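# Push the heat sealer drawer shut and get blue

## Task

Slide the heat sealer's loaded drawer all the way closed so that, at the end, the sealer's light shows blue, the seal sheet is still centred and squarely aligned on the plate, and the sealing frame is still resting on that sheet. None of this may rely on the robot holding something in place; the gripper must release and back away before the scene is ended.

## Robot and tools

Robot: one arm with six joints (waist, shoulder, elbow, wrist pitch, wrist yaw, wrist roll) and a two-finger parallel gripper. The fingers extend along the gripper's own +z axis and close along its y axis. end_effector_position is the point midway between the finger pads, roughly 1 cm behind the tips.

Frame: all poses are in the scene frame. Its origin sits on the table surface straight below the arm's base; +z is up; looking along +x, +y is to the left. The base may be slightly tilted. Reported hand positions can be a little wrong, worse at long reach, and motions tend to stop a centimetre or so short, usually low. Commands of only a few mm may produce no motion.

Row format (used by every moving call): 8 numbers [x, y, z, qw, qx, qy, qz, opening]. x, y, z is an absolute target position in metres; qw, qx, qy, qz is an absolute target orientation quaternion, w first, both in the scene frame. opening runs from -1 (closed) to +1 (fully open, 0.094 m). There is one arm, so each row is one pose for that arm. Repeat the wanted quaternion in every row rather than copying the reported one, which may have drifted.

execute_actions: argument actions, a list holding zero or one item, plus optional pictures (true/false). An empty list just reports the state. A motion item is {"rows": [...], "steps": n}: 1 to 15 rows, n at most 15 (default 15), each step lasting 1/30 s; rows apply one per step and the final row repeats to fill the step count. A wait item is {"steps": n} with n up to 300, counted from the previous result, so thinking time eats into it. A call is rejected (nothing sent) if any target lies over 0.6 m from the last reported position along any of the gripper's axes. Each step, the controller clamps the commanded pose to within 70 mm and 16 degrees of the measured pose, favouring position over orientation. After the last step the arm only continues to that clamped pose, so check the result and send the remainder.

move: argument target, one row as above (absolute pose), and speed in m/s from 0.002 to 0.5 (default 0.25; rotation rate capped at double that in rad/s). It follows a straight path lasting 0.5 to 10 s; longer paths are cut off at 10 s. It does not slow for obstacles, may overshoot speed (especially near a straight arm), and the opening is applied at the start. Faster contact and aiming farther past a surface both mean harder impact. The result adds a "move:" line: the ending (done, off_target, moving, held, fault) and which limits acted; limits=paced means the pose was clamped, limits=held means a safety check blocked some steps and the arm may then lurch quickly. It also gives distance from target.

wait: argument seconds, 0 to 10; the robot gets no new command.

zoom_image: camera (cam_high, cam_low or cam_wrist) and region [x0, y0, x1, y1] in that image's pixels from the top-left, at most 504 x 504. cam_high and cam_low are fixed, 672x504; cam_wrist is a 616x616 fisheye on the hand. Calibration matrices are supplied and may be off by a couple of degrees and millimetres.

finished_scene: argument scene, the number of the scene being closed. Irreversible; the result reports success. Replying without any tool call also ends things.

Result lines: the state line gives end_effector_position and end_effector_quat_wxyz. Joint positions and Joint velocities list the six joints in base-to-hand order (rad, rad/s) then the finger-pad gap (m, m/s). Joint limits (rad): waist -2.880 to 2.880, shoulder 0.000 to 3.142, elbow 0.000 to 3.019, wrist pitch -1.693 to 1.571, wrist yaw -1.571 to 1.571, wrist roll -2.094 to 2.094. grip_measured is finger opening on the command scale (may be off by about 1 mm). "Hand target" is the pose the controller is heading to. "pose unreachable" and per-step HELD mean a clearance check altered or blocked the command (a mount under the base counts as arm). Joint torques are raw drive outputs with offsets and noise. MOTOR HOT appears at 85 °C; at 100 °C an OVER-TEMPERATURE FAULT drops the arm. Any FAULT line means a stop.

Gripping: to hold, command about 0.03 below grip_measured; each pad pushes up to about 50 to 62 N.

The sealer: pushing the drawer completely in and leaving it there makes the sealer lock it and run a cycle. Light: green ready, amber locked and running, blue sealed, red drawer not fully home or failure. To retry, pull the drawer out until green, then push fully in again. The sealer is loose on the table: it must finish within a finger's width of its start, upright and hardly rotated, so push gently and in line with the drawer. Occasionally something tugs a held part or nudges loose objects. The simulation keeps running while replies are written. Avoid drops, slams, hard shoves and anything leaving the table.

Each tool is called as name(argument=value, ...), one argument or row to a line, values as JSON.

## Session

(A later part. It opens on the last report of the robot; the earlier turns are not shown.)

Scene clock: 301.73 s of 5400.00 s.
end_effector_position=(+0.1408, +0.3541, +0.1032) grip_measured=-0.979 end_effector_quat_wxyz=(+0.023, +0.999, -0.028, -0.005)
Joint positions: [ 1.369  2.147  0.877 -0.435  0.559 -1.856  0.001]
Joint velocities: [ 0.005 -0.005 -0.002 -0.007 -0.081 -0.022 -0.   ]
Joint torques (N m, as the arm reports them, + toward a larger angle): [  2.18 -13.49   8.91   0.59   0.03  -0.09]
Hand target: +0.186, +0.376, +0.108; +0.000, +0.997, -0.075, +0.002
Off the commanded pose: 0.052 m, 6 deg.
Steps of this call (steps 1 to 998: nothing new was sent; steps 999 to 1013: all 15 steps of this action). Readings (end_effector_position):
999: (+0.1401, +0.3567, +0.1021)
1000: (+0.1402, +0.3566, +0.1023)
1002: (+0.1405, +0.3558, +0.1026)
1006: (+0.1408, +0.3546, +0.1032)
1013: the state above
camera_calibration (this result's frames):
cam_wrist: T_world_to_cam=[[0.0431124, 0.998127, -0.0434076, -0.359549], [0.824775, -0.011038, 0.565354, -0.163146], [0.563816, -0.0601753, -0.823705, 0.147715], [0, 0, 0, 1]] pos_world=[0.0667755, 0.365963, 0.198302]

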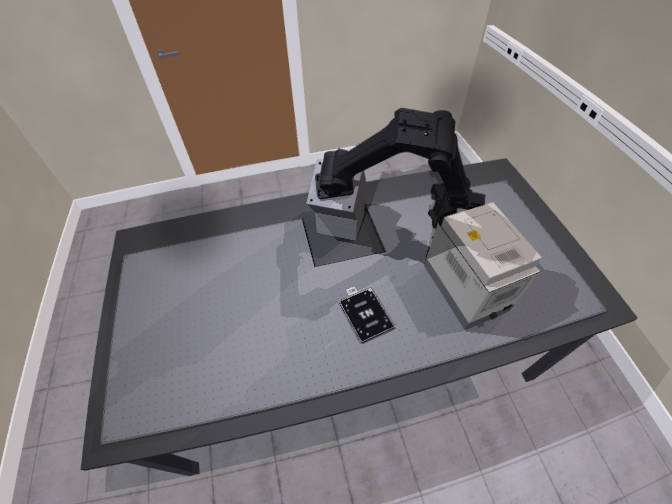

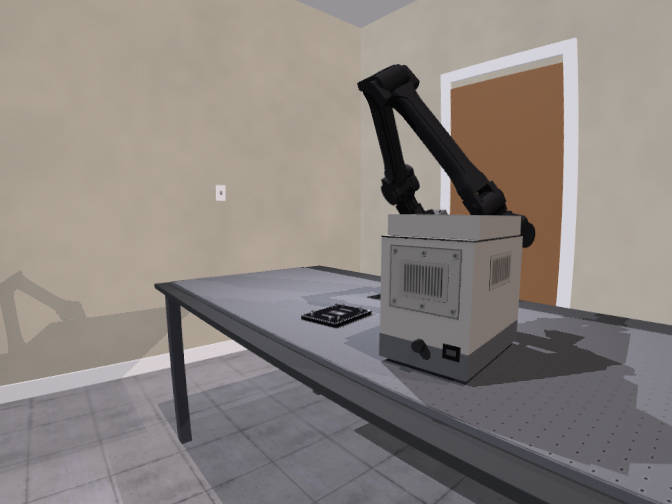

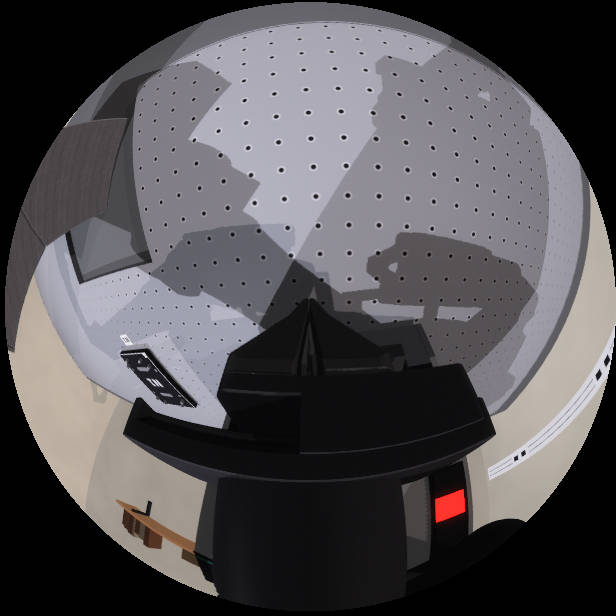

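move(
  target=[0.115, 0.345, 0.19, 0, 0.996, -0.075, 0, -1],
  speed=0.15,
)

move(
  target=[0.15, 0.24, 0.19, 0, -0.64, 0.768, 0, -1],
  speed=0.2,
)

Scene clock: 318.90 s of 5400.00 s.
end_effector_position=(+0.1170, +0.3444, +0.1865) grip_measured=-0.979 end_effector_quat_wxyz=(+0.000, +0.997, -0.074, +0.000)
Joint positions: [ 1.528  1.953  0.811 -0.604  0.535 -1.608  0.001]
Joint velocities: [-0.005 -0.024 -0.012 -0.007 -0.022 -0.022 -0.   ]
Joint torques (N m, as the arm reports them, + toward a larger angle): [  8.33 -10.2    5.05   0.1   -0.17   0.07]
Hand target: +0.115, +0.344, +0.189; +0.000, +0.997, -0.075, -0.000
Off the commanded pose: 0.004 m, 0 deg.
move: done
camera_calibration (this result's frames):
cam_wrist: T_world_to_cam=[[0.135313, 0.990798, 0.00295675, -0.362186], [0.810907, -0.112459, 0.574268, -0.155908], [0.569316, -0.0753082, -0.818662, 0.232849], [0, 0, 0, 1]] pos_world=[0.0428706, 0.358856, 0.281228]

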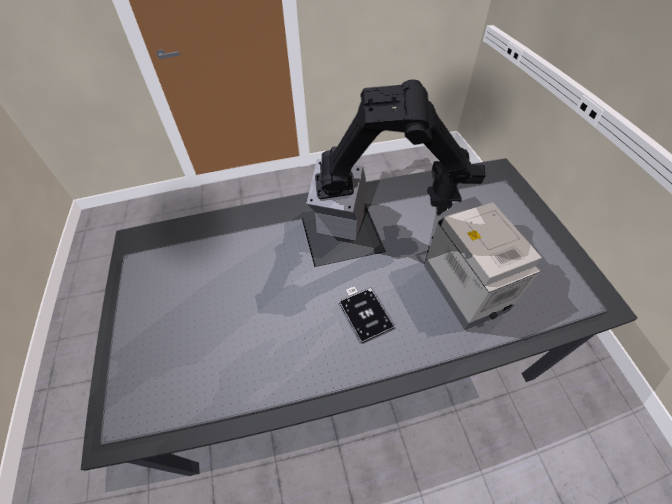

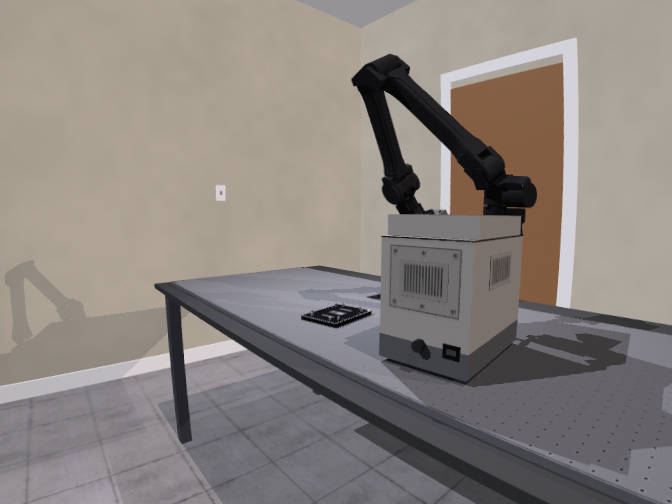

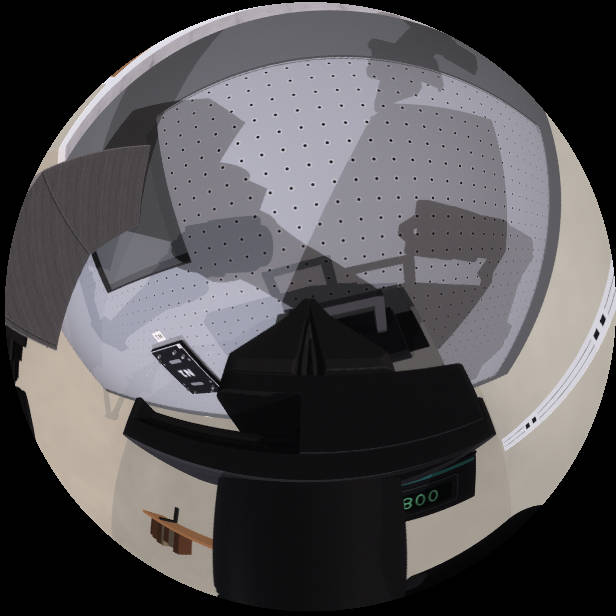

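Scene clock: 323.40 s of 5400.00 s.
end_effector_position=(+0.1443, +0.2408, +0.1891) grip_measured=-0.979 end_effector_quat_wxyz=(-0.003, -0.653, +0.757, -0.001)
Joint positions: [ 1.392  1.685  0.546 -0.531  0.551 -0.191  0.001]
Joint velocities: [-0.024 -0.015 -0.007 -0.002 -0.007 -0.051  0.   ]
Joint torques (N m, as the arm reports them, + toward a larger angle): [ 4.17 -8.2   4.47  0.96  0.12  0.11]
Hand target: +0.150, +0.240, +0.189; +0.000, -0.640, +0.768, -0.000
Off the commanded pose: 0.006 m, 2 deg.
move: done
camera_calibration (this result's frames):
cam_wrist: T_world_to_cam=[[0.990782, -0.135461, 0.00139148, -0.115124], [-0.111231, -0.807613, 0.579128, 0.108444], [-0.0773253, -0.573944, -0.815235, 0.424331], [0, 0, 0, 1]] pos_world=[0.158937, 0.315528, 0.283287]

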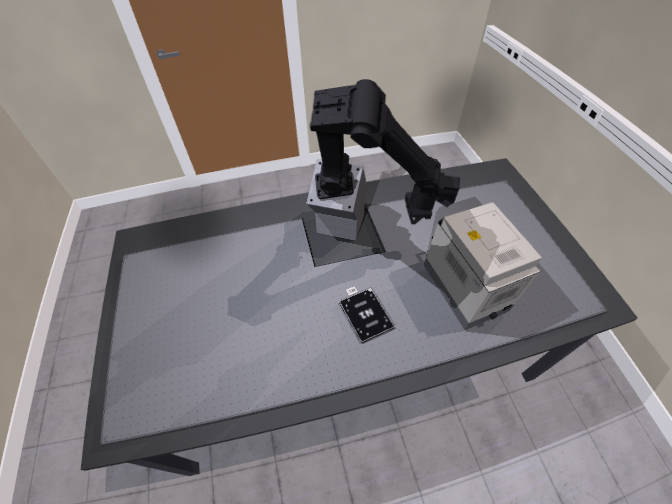

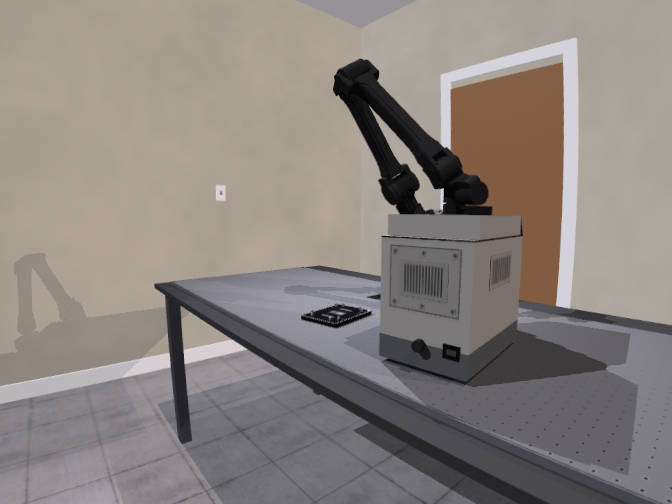

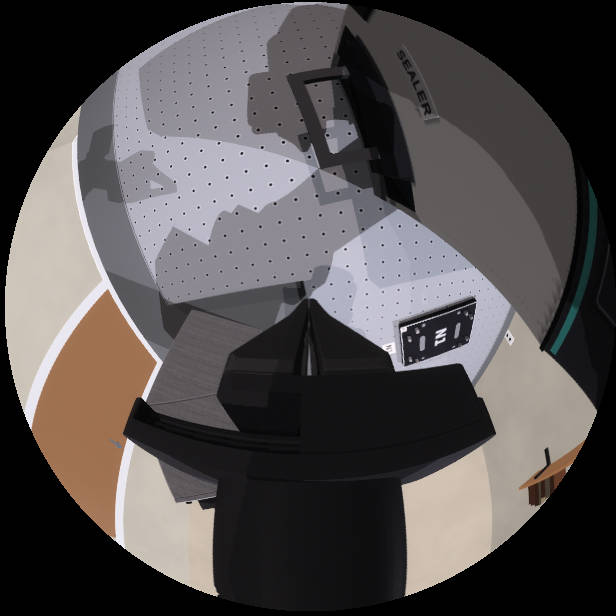

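zoom_image(
  camera="cam_wrist",
  region=[260, 10, 480, 230],
)

Region (260, 10, 480, 230) of cam_wrist's 616x616 image, scaled by 2.291, with more detail than that image has.

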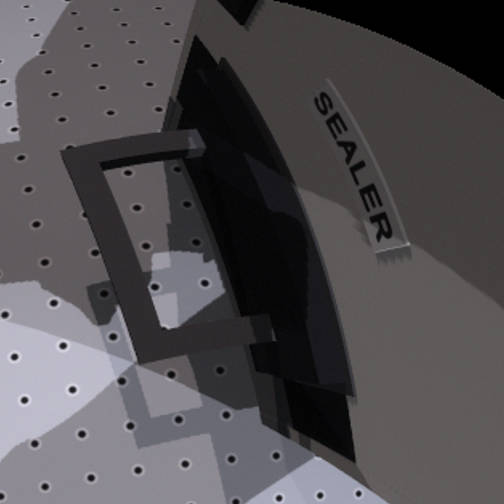

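move(
  target=[0.11, 0.34, 0.20, 0.3815, -0.0725, 0.921, 0.03, -1],
  speed=0.15,
)

Scene clock: 388.90 s of 5400.00 s.
end_effector_position=(+0.1164, +0.3308, +0.1993) grip_measured=-0.979 end_effector_quat_wxyz=(+0.378, -0.073, +0.923, +0.023)
Joint positions: [ 1.778  2.151  0.695 -0.317  1.249  1.416  0.001]
Joint velocities: [-0.005 -0.024 -0.007 -0.012  0.022 -0.007  0.001]
Joint torques (N m, as the arm reports them, + toward a larger angle): [ 8.29 -8.63  6.18  0.38  0.83  0.08]
Hand target: +0.111, +0.340, +0.201; +0.381, -0.073, +0.921, +0.030
Off the commanded pose: 0.011 m, 1 deg.
move: off_target
camera_calibration (this result's frames):
cam_wrist: T_world_to_cam=[[0.158875, -0.986991, 0.0246477, 0.298602], [-0.973175, -0.160761, -0.16458, 0.206674], [0.166401, 0.00216116, -0.986056, 0.297236], [0, 0, 0, 1]] pos_world=[0.104229, 0.3273, 0.319746]

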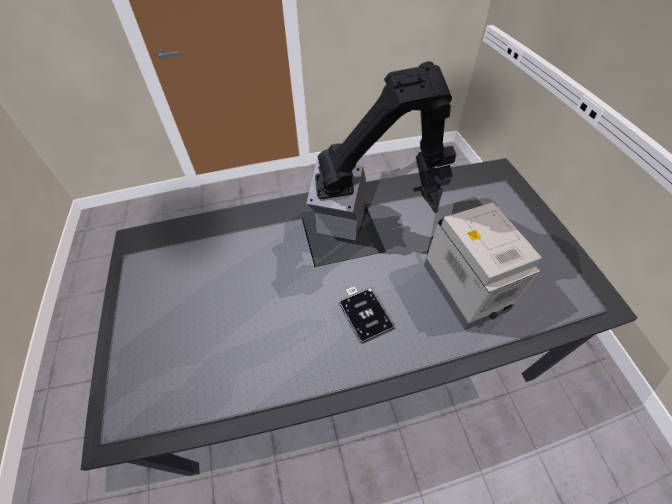

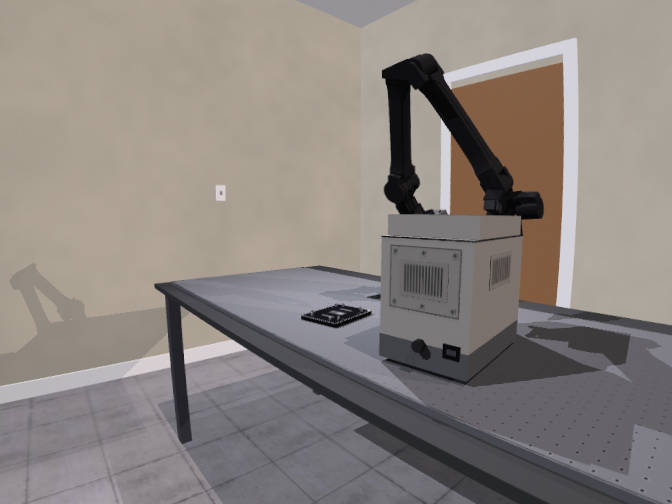

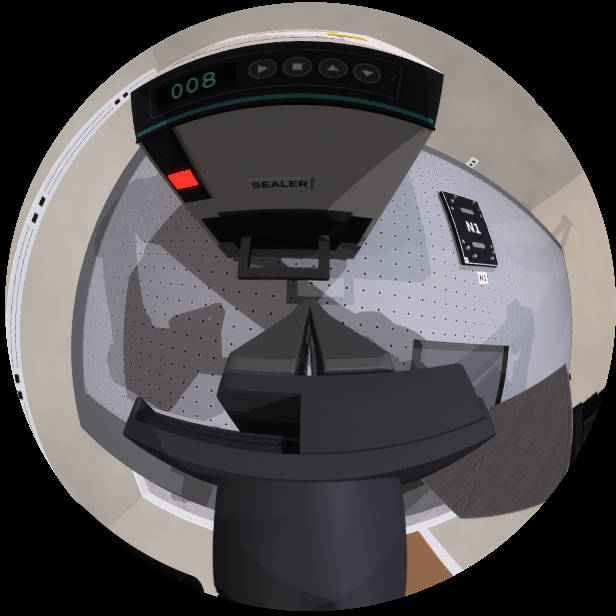

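zoom_image(
  camera="cam_wrist",
  region=[160, 150, 400, 320],
)

Region (160, 150, 400, 320) of cam_wrist's 616x616 image, scaled by 2.100, with more detail than that image has; it fills the top 357 rows of this view, and the rest is white.

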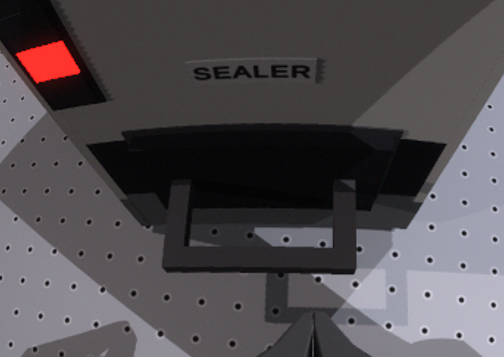

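move(
  target=[0.165, 0.368, 0.145, 0.3815, -0.0725, 0.921, 0.03, -1],
  speed=0.06,
)

Scene clock: 398.80 s of 5400.00 s.
end_effector_position=(+0.1644, +0.3745, +0.1543) grip_measured=-0.979 end_effector_quat_wxyz=(+0.385, -0.066, +0.920, +0.040)
Joint positions: [1.588 2.265 0.695 0.45  1.228 0.764 0.001]
Joint velocities: [ 0.005 -0.015  0.002  0.012  0.037 -0.007  0.001]
Joint torques (N m, as the arm reports them, + toward a larger angle): [ 6.91 -9.43  2.29  1.83  0.39 -0.1 ]
Hand target: +0.165, +0.369, +0.146; +0.382, -0.073, +0.921, +0.030
Off the commanded pose: 0.011 m, 1 deg.
move: off_target
camera_calibration (this result's frames):
cam_wrist: T_world_to_cam=[[0.158487, -0.987304, -0.0106134, 0.340818], [-0.971278, -0.153965, -0.18142, 0.252733], [0.177482, 0.0390613, -0.983349, 0.228714], [0, 0, 0, 1]] pos_world=[0.150866, 0.366469, 0.274373]

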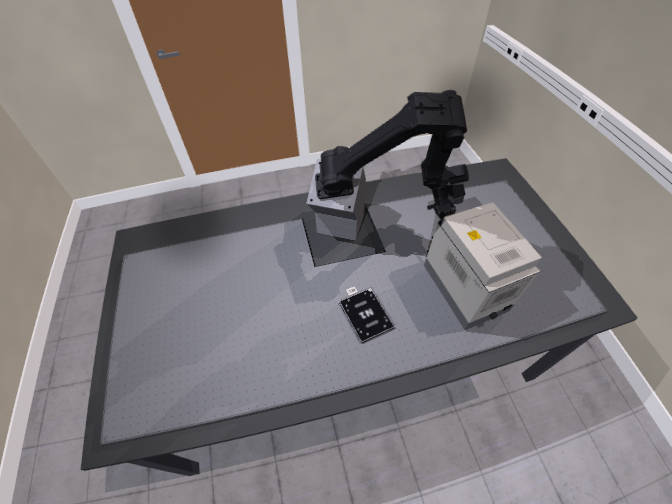

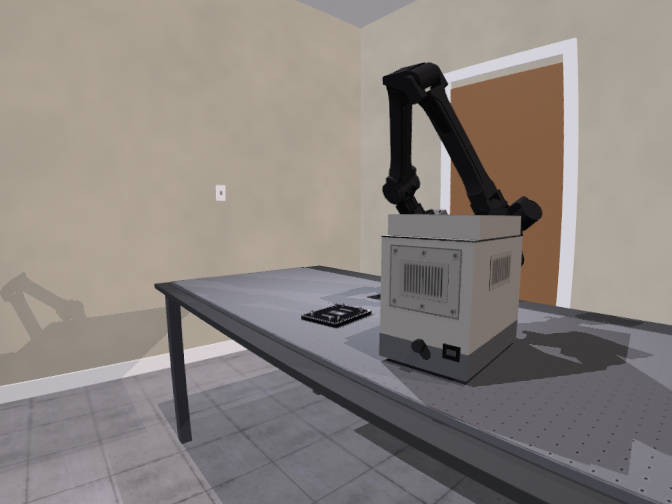

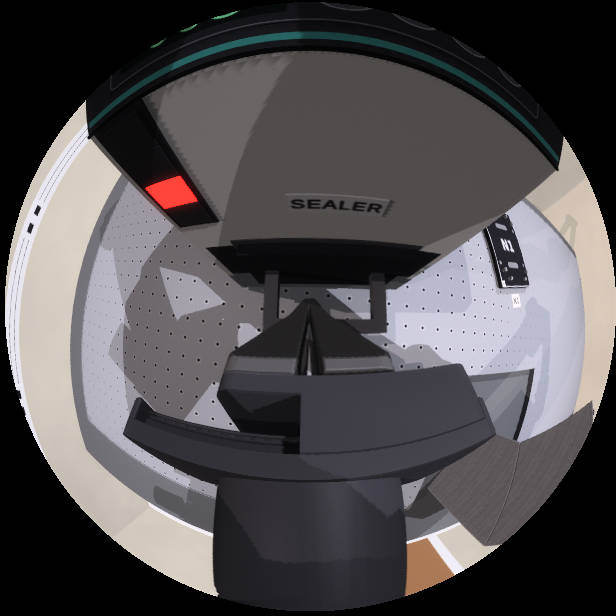

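move(
  target=[0.175, 0.362, 0.128, 0.3815, -0.0725, 0.921, 0.03, -1],
  speed=0.03,
)

Scene clock: 404.47 s of 5400.00 s.
end_effector_position=(+0.1742, +0.3683, +0.1364) grip_measured=-0.979 end_effector_quat_wxyz=(+0.385, -0.068, +0.920, +0.039)
Joint positions: [1.535 2.312 0.674 0.641 1.202 0.628 0.001]
Joint velocities: [0.005 0.005 0.007 0.022 0.022 0.037 0.   ]
Joint torques (N m, as the arm reports them, + toward a larger angle): [ 6.34 -9.17  1.71  2.04  0.31 -0.09]
Hand target: +0.175, +0.362, +0.128; +0.381, -0.072, +0.921, +0.030
Off the commanded pose: 0.011 m, 1 deg.
move: off_target
camera_calibration (this result's frames):
cam_wrist: T_world_to_cam=[[0.161713, -0.986807, -0.00773223, 0.331767], [-0.970742, -0.157662, -0.181114, 0.259269], [0.177506, 0.0367946, -0.983432, 0.210506], [0, 0, 0, 1]] pos_world=[0.160667, 0.360522, 0.256541]

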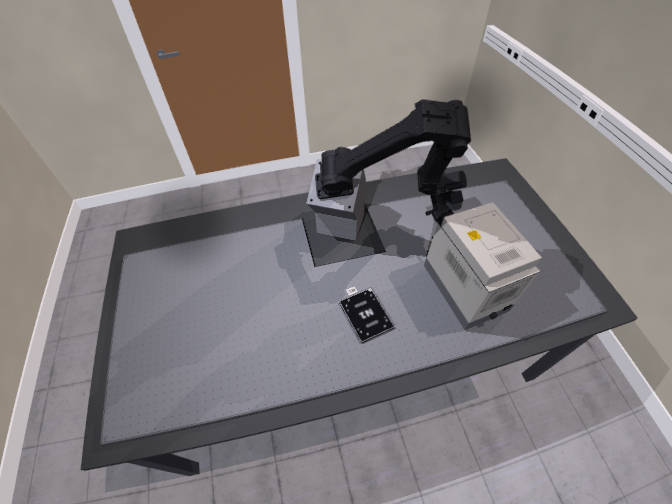

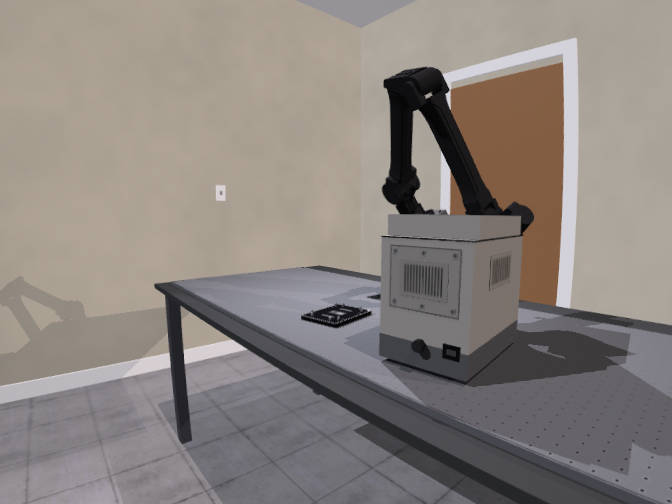

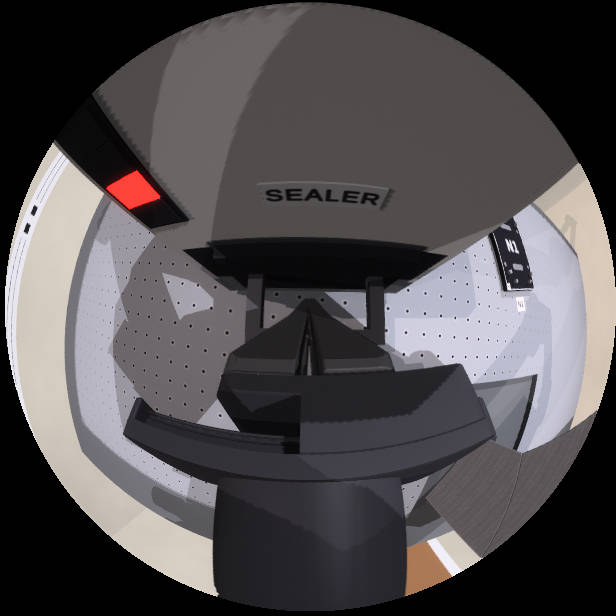

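move(
  target=[0.205, 0.366, 0.127, 0.3815, -0.0725, 0.921, 0.03, -1],
  speed=0.012,
)

Scene clock: 411.33 s of 5400.00 s.
end_effector_position=(+0.1929, +0.3695, +0.1297) grip_measured=-0.979 end_effector_quat_wxyz=(+0.380, -0.088, +0.920, +0.036)
Joint positions: [1.477 2.312 0.67  0.75  1.153 0.475 0.001]
Joint velocities: [-0.005 -0.024  0.002 -0.002 -0.022  0.022  0.   ]
Joint torques (N m, as the arm reports them, + toward a larger angle): [  5.3  -10.63   2.08   2.45   0.5   -0.1 ]
Hand target: +0.205, +0.366, +0.127; +0.382, -0.073, +0.921, +0.030
Off the commanded pose: 0.013 m, 2 deg.
move: off_target
camera_calibration (this result's frames):
cam_wrist: T_world_to_cam=[[0.195235, -0.980691, 0.0112964, 0.318758], [-0.965817, -0.194251, -0.17165, 0.287715], [0.17053, 0.0226019, -0.985093, 0.207305], [0, 0, 0, 1]] pos_world=[0.180296, 0.363807, 0.25]

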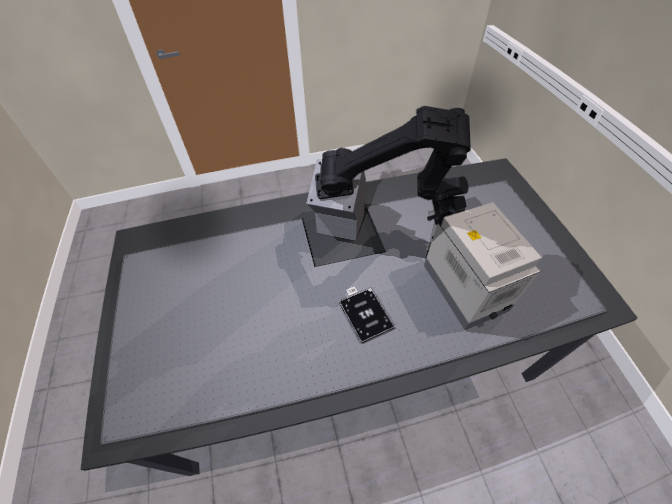

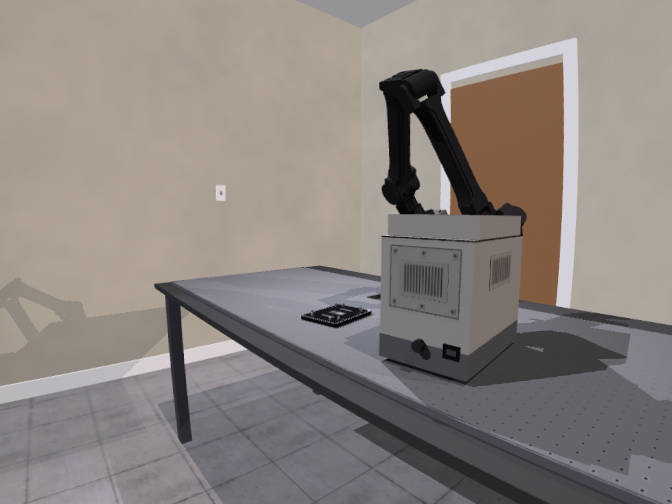

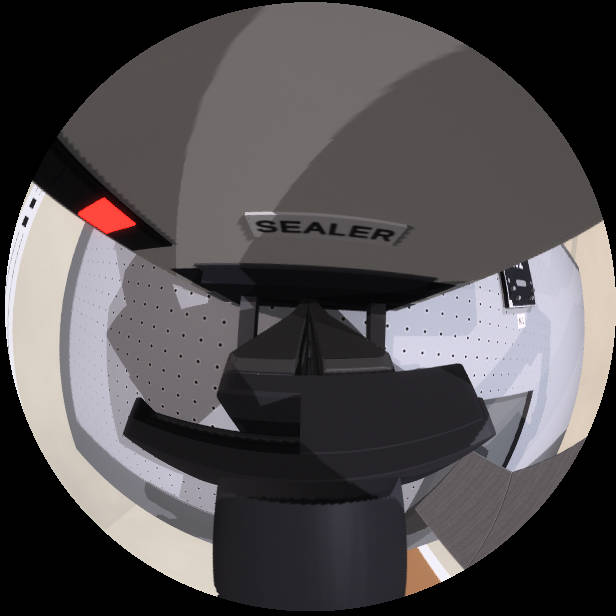

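move(
  target=[0.218, 0.368, 0.128, 0.3815, -0.0725, 0.921, 0.03, -1],
  speed=0.008,
)

Scene clock: 418.17 s of 5400.00 s.
end_effector_position=(+0.1949, +0.3690, +0.1266) grip_measured=-0.980 end_effector_quat_wxyz=(+0.376, -0.106, +0.920, +0.036)
Joint positions: [1.464 2.312 0.665 0.77  1.129 0.425 0.001]
Joint velocities: [-0.005 -0.005  0.002 -0.007 -0.007  0.037  0.   ]
Joint torques (N m, as the arm reports them, + toward a larger angle): [  3.95 -12.07   2.89   2.9    0.78  -0.11]
Hand target: +0.217, +0.367, +0.128; +0.382, -0.072, +0.921, +0.030
Off the commanded pose: 0.023 m, 4 deg.
move: off_target
camera_calibration (this result's frames):
cam_wrist: T_world_to_cam=[[0.227453, -0.97346, 0.0253054, 0.307154], [-0.960081, -0.22852, -0.161319, 0.299219], [0.16282, 0.0123971, -0.986578, 0.209435], [0, 0, 0, 1]] pos_world=[0.183311, 0.364784, 0.247121]

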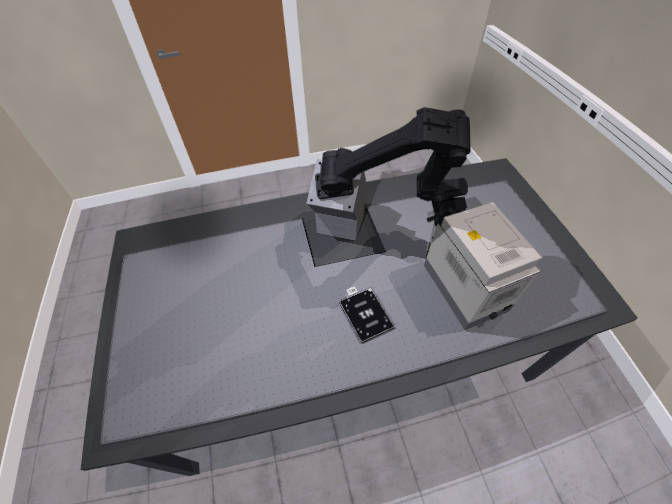

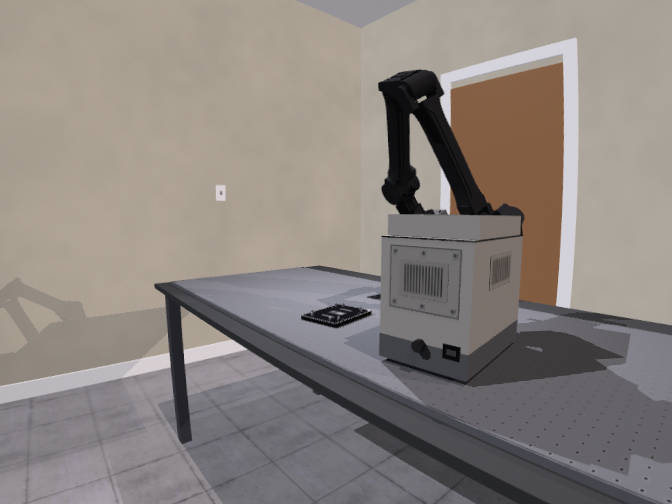

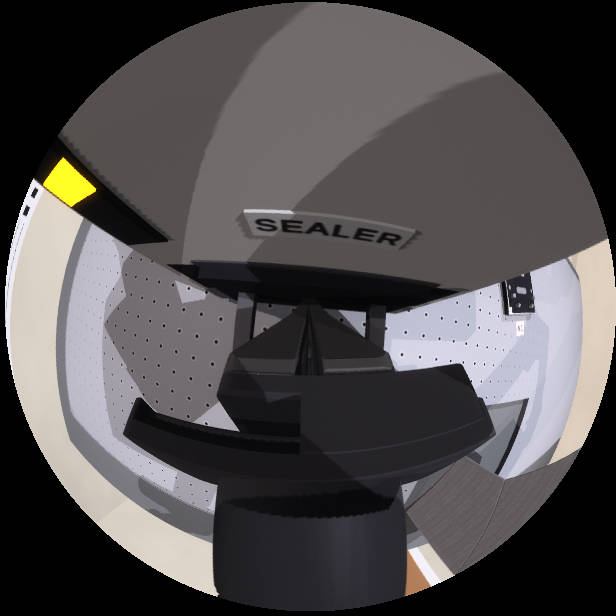

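The light is amber, so the drawer is locked. I'll back away and watch the cycle.

move(
  target=[0.13, 0.35, 0.19, 0.3815, -0.0725, 0.921, 0.03, -1],
  speed=0.08,
)

Scene clock: 423.30 s of 5400.00 s.
end_effector_position=(+0.1294, +0.3371, +0.1810) grip_measured=-0.980 end_effector_quat_wxyz=(+0.378, -0.086, +0.921, +0.016)
Joint positions: [ 1.714  2.181  0.675 -0.082  1.257  1.193  0.001]
Joint velocities: [-0.015 -0.005 -0.007 -0.042 -0.007  0.051  0.   ]
Joint torques (N m, as the arm reports them, + toward a larger angle): [  8.36 -10.55   5.46   0.59   0.75   0.08]
Hand target: +0.130, +0.349, +0.189; +0.381, -0.073, +0.921, +0.030
Off the commanded pose: 0.016 m, 2 deg.
move: off_target
camera_calibration (this result's frames):
cam_wrist: T_world_to_cam=[[0.176133, -0.983292, 0.0459783, 0.295826], [-0.969687, -0.181353, -0.163759, 0.223642], [0.169362, -0.0157412, -0.985428, 0.28253], [0, 0, 0, 1]] pos_world=[0.116909, 0.335889, 0.301435]

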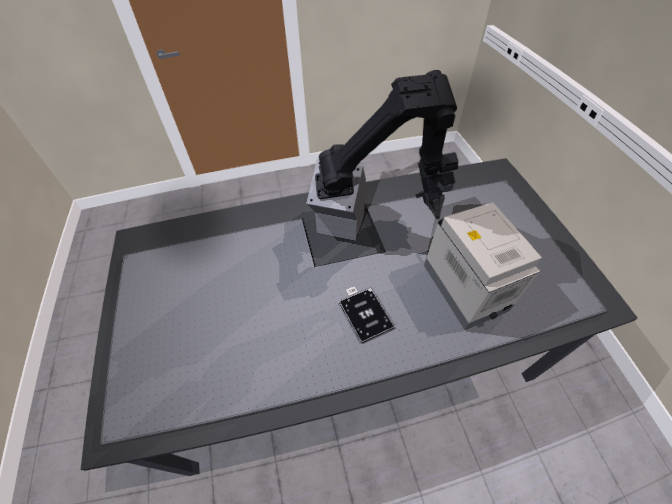

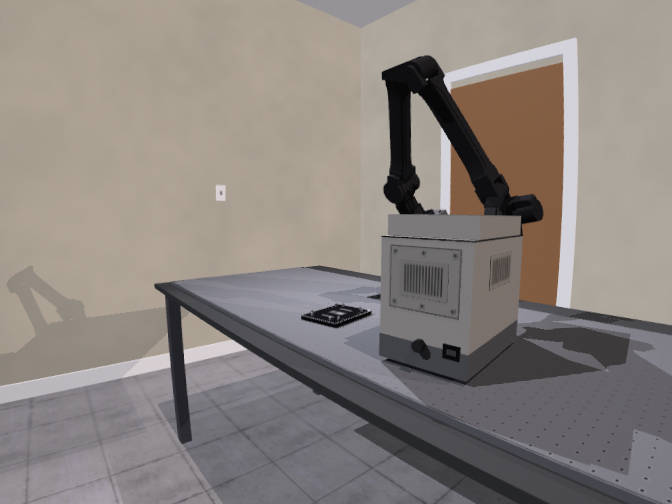

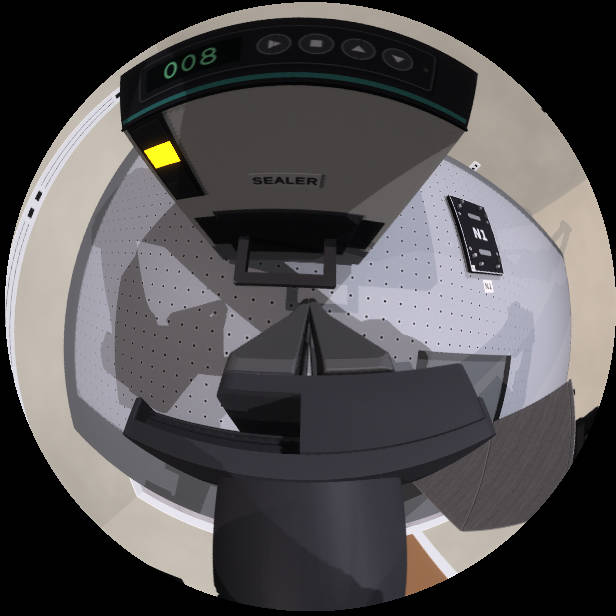

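wait(
  seconds=8,
)

Scene clock: 436.90 s of 5400.00 s.
end_effector_position=(+0.1294, +0.3369, +0.1809) grip_measured=-0.980 end_effector_quat_wxyz=(+0.378, -0.083, +0.922, +0.017)
Joint positions: [ 1.714  2.181  0.675 -0.084  1.257  1.201  0.001]
Joint velocities: [-0.015  0.005 -0.012  0.002 -0.022  0.007  0.001]
Joint torques (N m, as the arm reports them, + toward a larger angle): [  8.27 -10.74   5.42   0.56   0.76   0.07]
Hand target: +0.130, +0.349, +0.189; +0.381, -0.073, +0.921, +0.030
Off the commanded pose: 0.016 m, 2 deg.
Steps of this call (steps 1 to 408: nothing new was sent). Readings (end_effector_position):
1: (+0.1294, +0.3370, +0.1809)
2: (+0.1294, +0.3370, +0.1809)
4: (+0.1294, +0.3369, +0.1809)
8: (+0.1294, +0.3369, +0.1809)
408: the state above
camera_calibration (this result's frames):
cam_wrist: T_world_to_cam=[[0.171699, -0.984241, 0.0422978, 0.297161], [-0.970611, -0.176358, -0.163743, 0.222002], [0.168622, -0.0129402, -0.985596, 0.28166], [0, 0, 0, 1]] pos_world=[0.116961, 0.335274, 0.301384]

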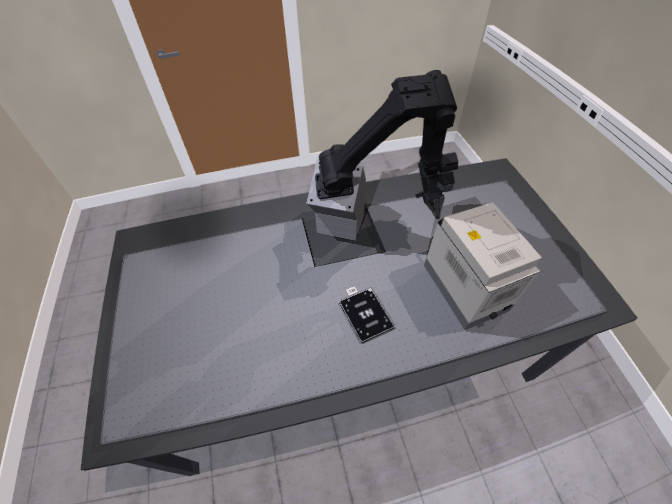

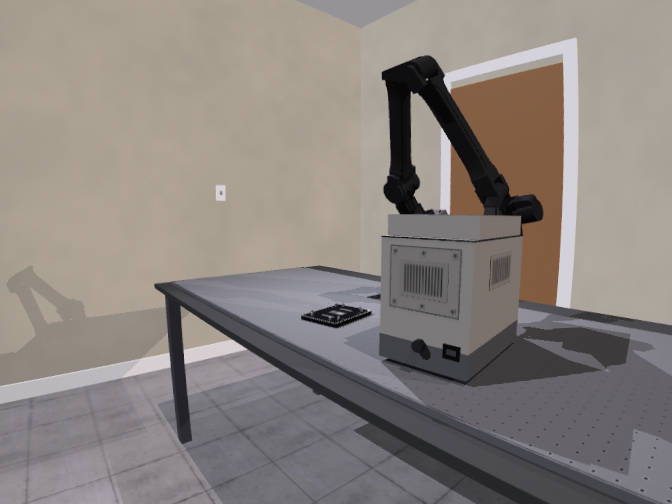

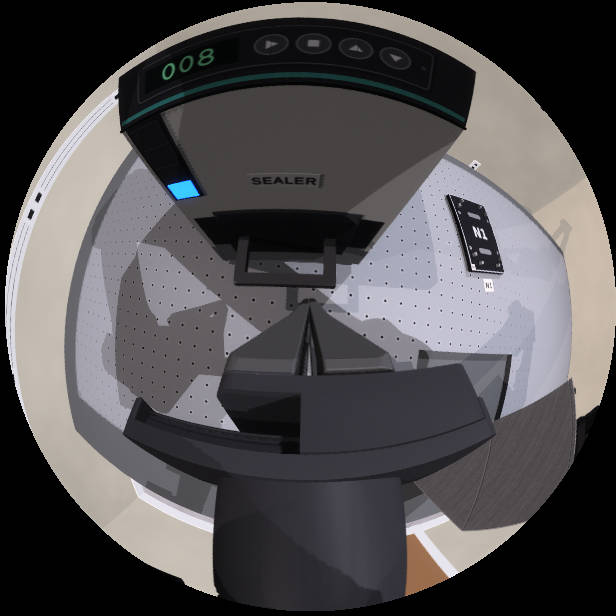

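zoom_image(
  camera="cam_high",
  region=[330, 150, 570, 350],
)

Region (330, 150, 570, 350) of cam_high's 672x504 image, scaled by 2.100, with more detail than that image has.

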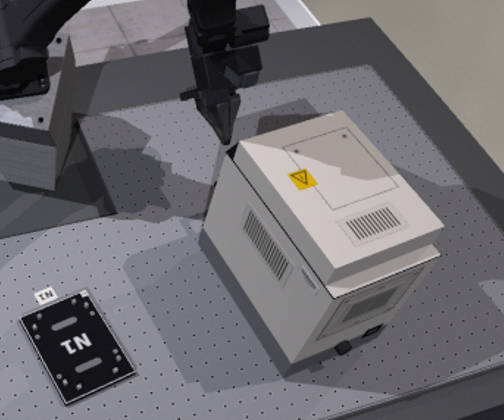

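The light is blue, and the sealer matches its starting position in the overhead view. I'll move the arm clear before ending the scene.

move(
  target=[0.08, 0.28, 0.26, 0.2, -0.2, 0.959, 0.0, 0],
  speed=0.2,
)

finished_scene(
  scene=1,
)

Scene clock: 448.20 s of 5400.00 s.
end_effector_position=(+0.0826, +0.2792, +0.2559) grip_measured=-0.003 end_effector_quat_wxyz=(+0.199, -0.199, +0.960, -0.003)
Joint positions: [ 1.875  1.816  0.629 -0.74   0.844  1.358  0.047]
Joint velocities: [ 0.005  0.015 -0.002  0.002  0.007 -0.066  0.001]
Joint torques (N m, as the arm reports them, + toward a larger angle): [ 6.65 -7.43  6.39  0.26  0.35  0.1 ]
Hand target: +0.080, +0.279, +0.259; +0.200, -0.200, +0.959, -0.000
Off the commanded pose: 0.005 m, 0 deg.
move: done
camera_calibration (this result's frames):
cam_wrist: T_world_to_cam=[[0.388799, -0.916608, 0.0930885, 0.195457], [-0.906292, -0.362323, 0.217615, 0.127724], [-0.165739, -0.168974, -0.971585, 0.430283], [0, 0, 0, 1]] pos_world=[0.111077, 0.298141, 0.372067]

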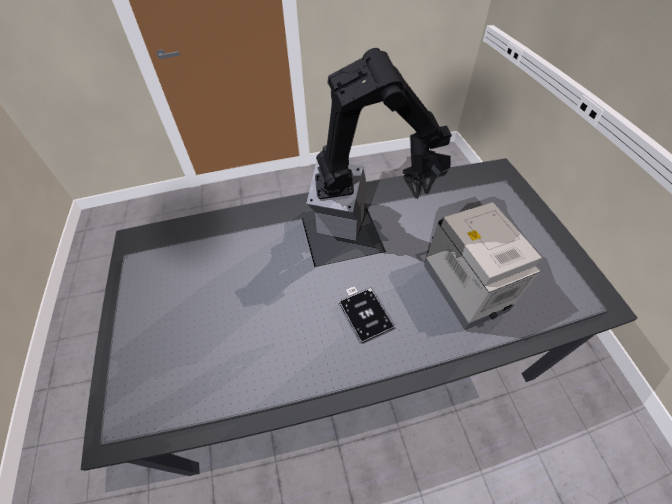

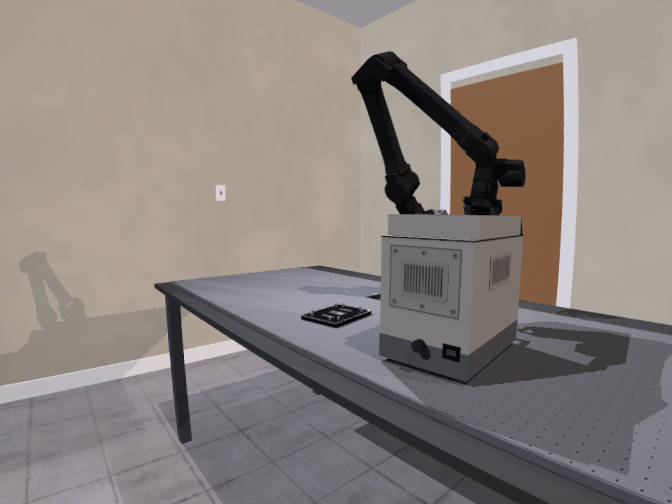

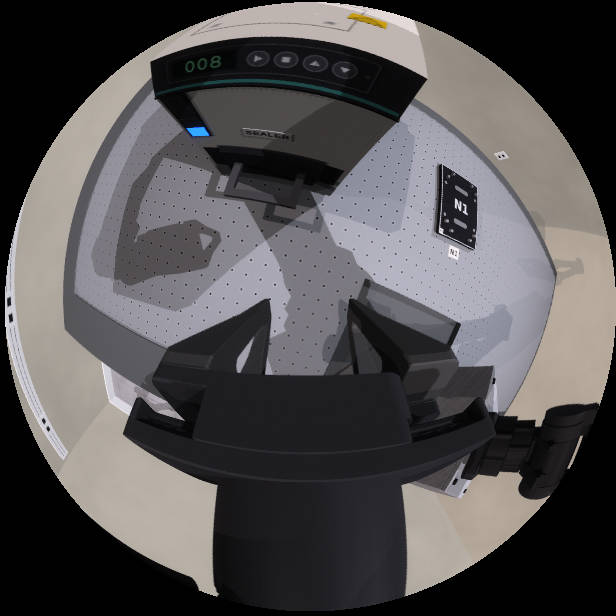

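The scene is finished: the task was done.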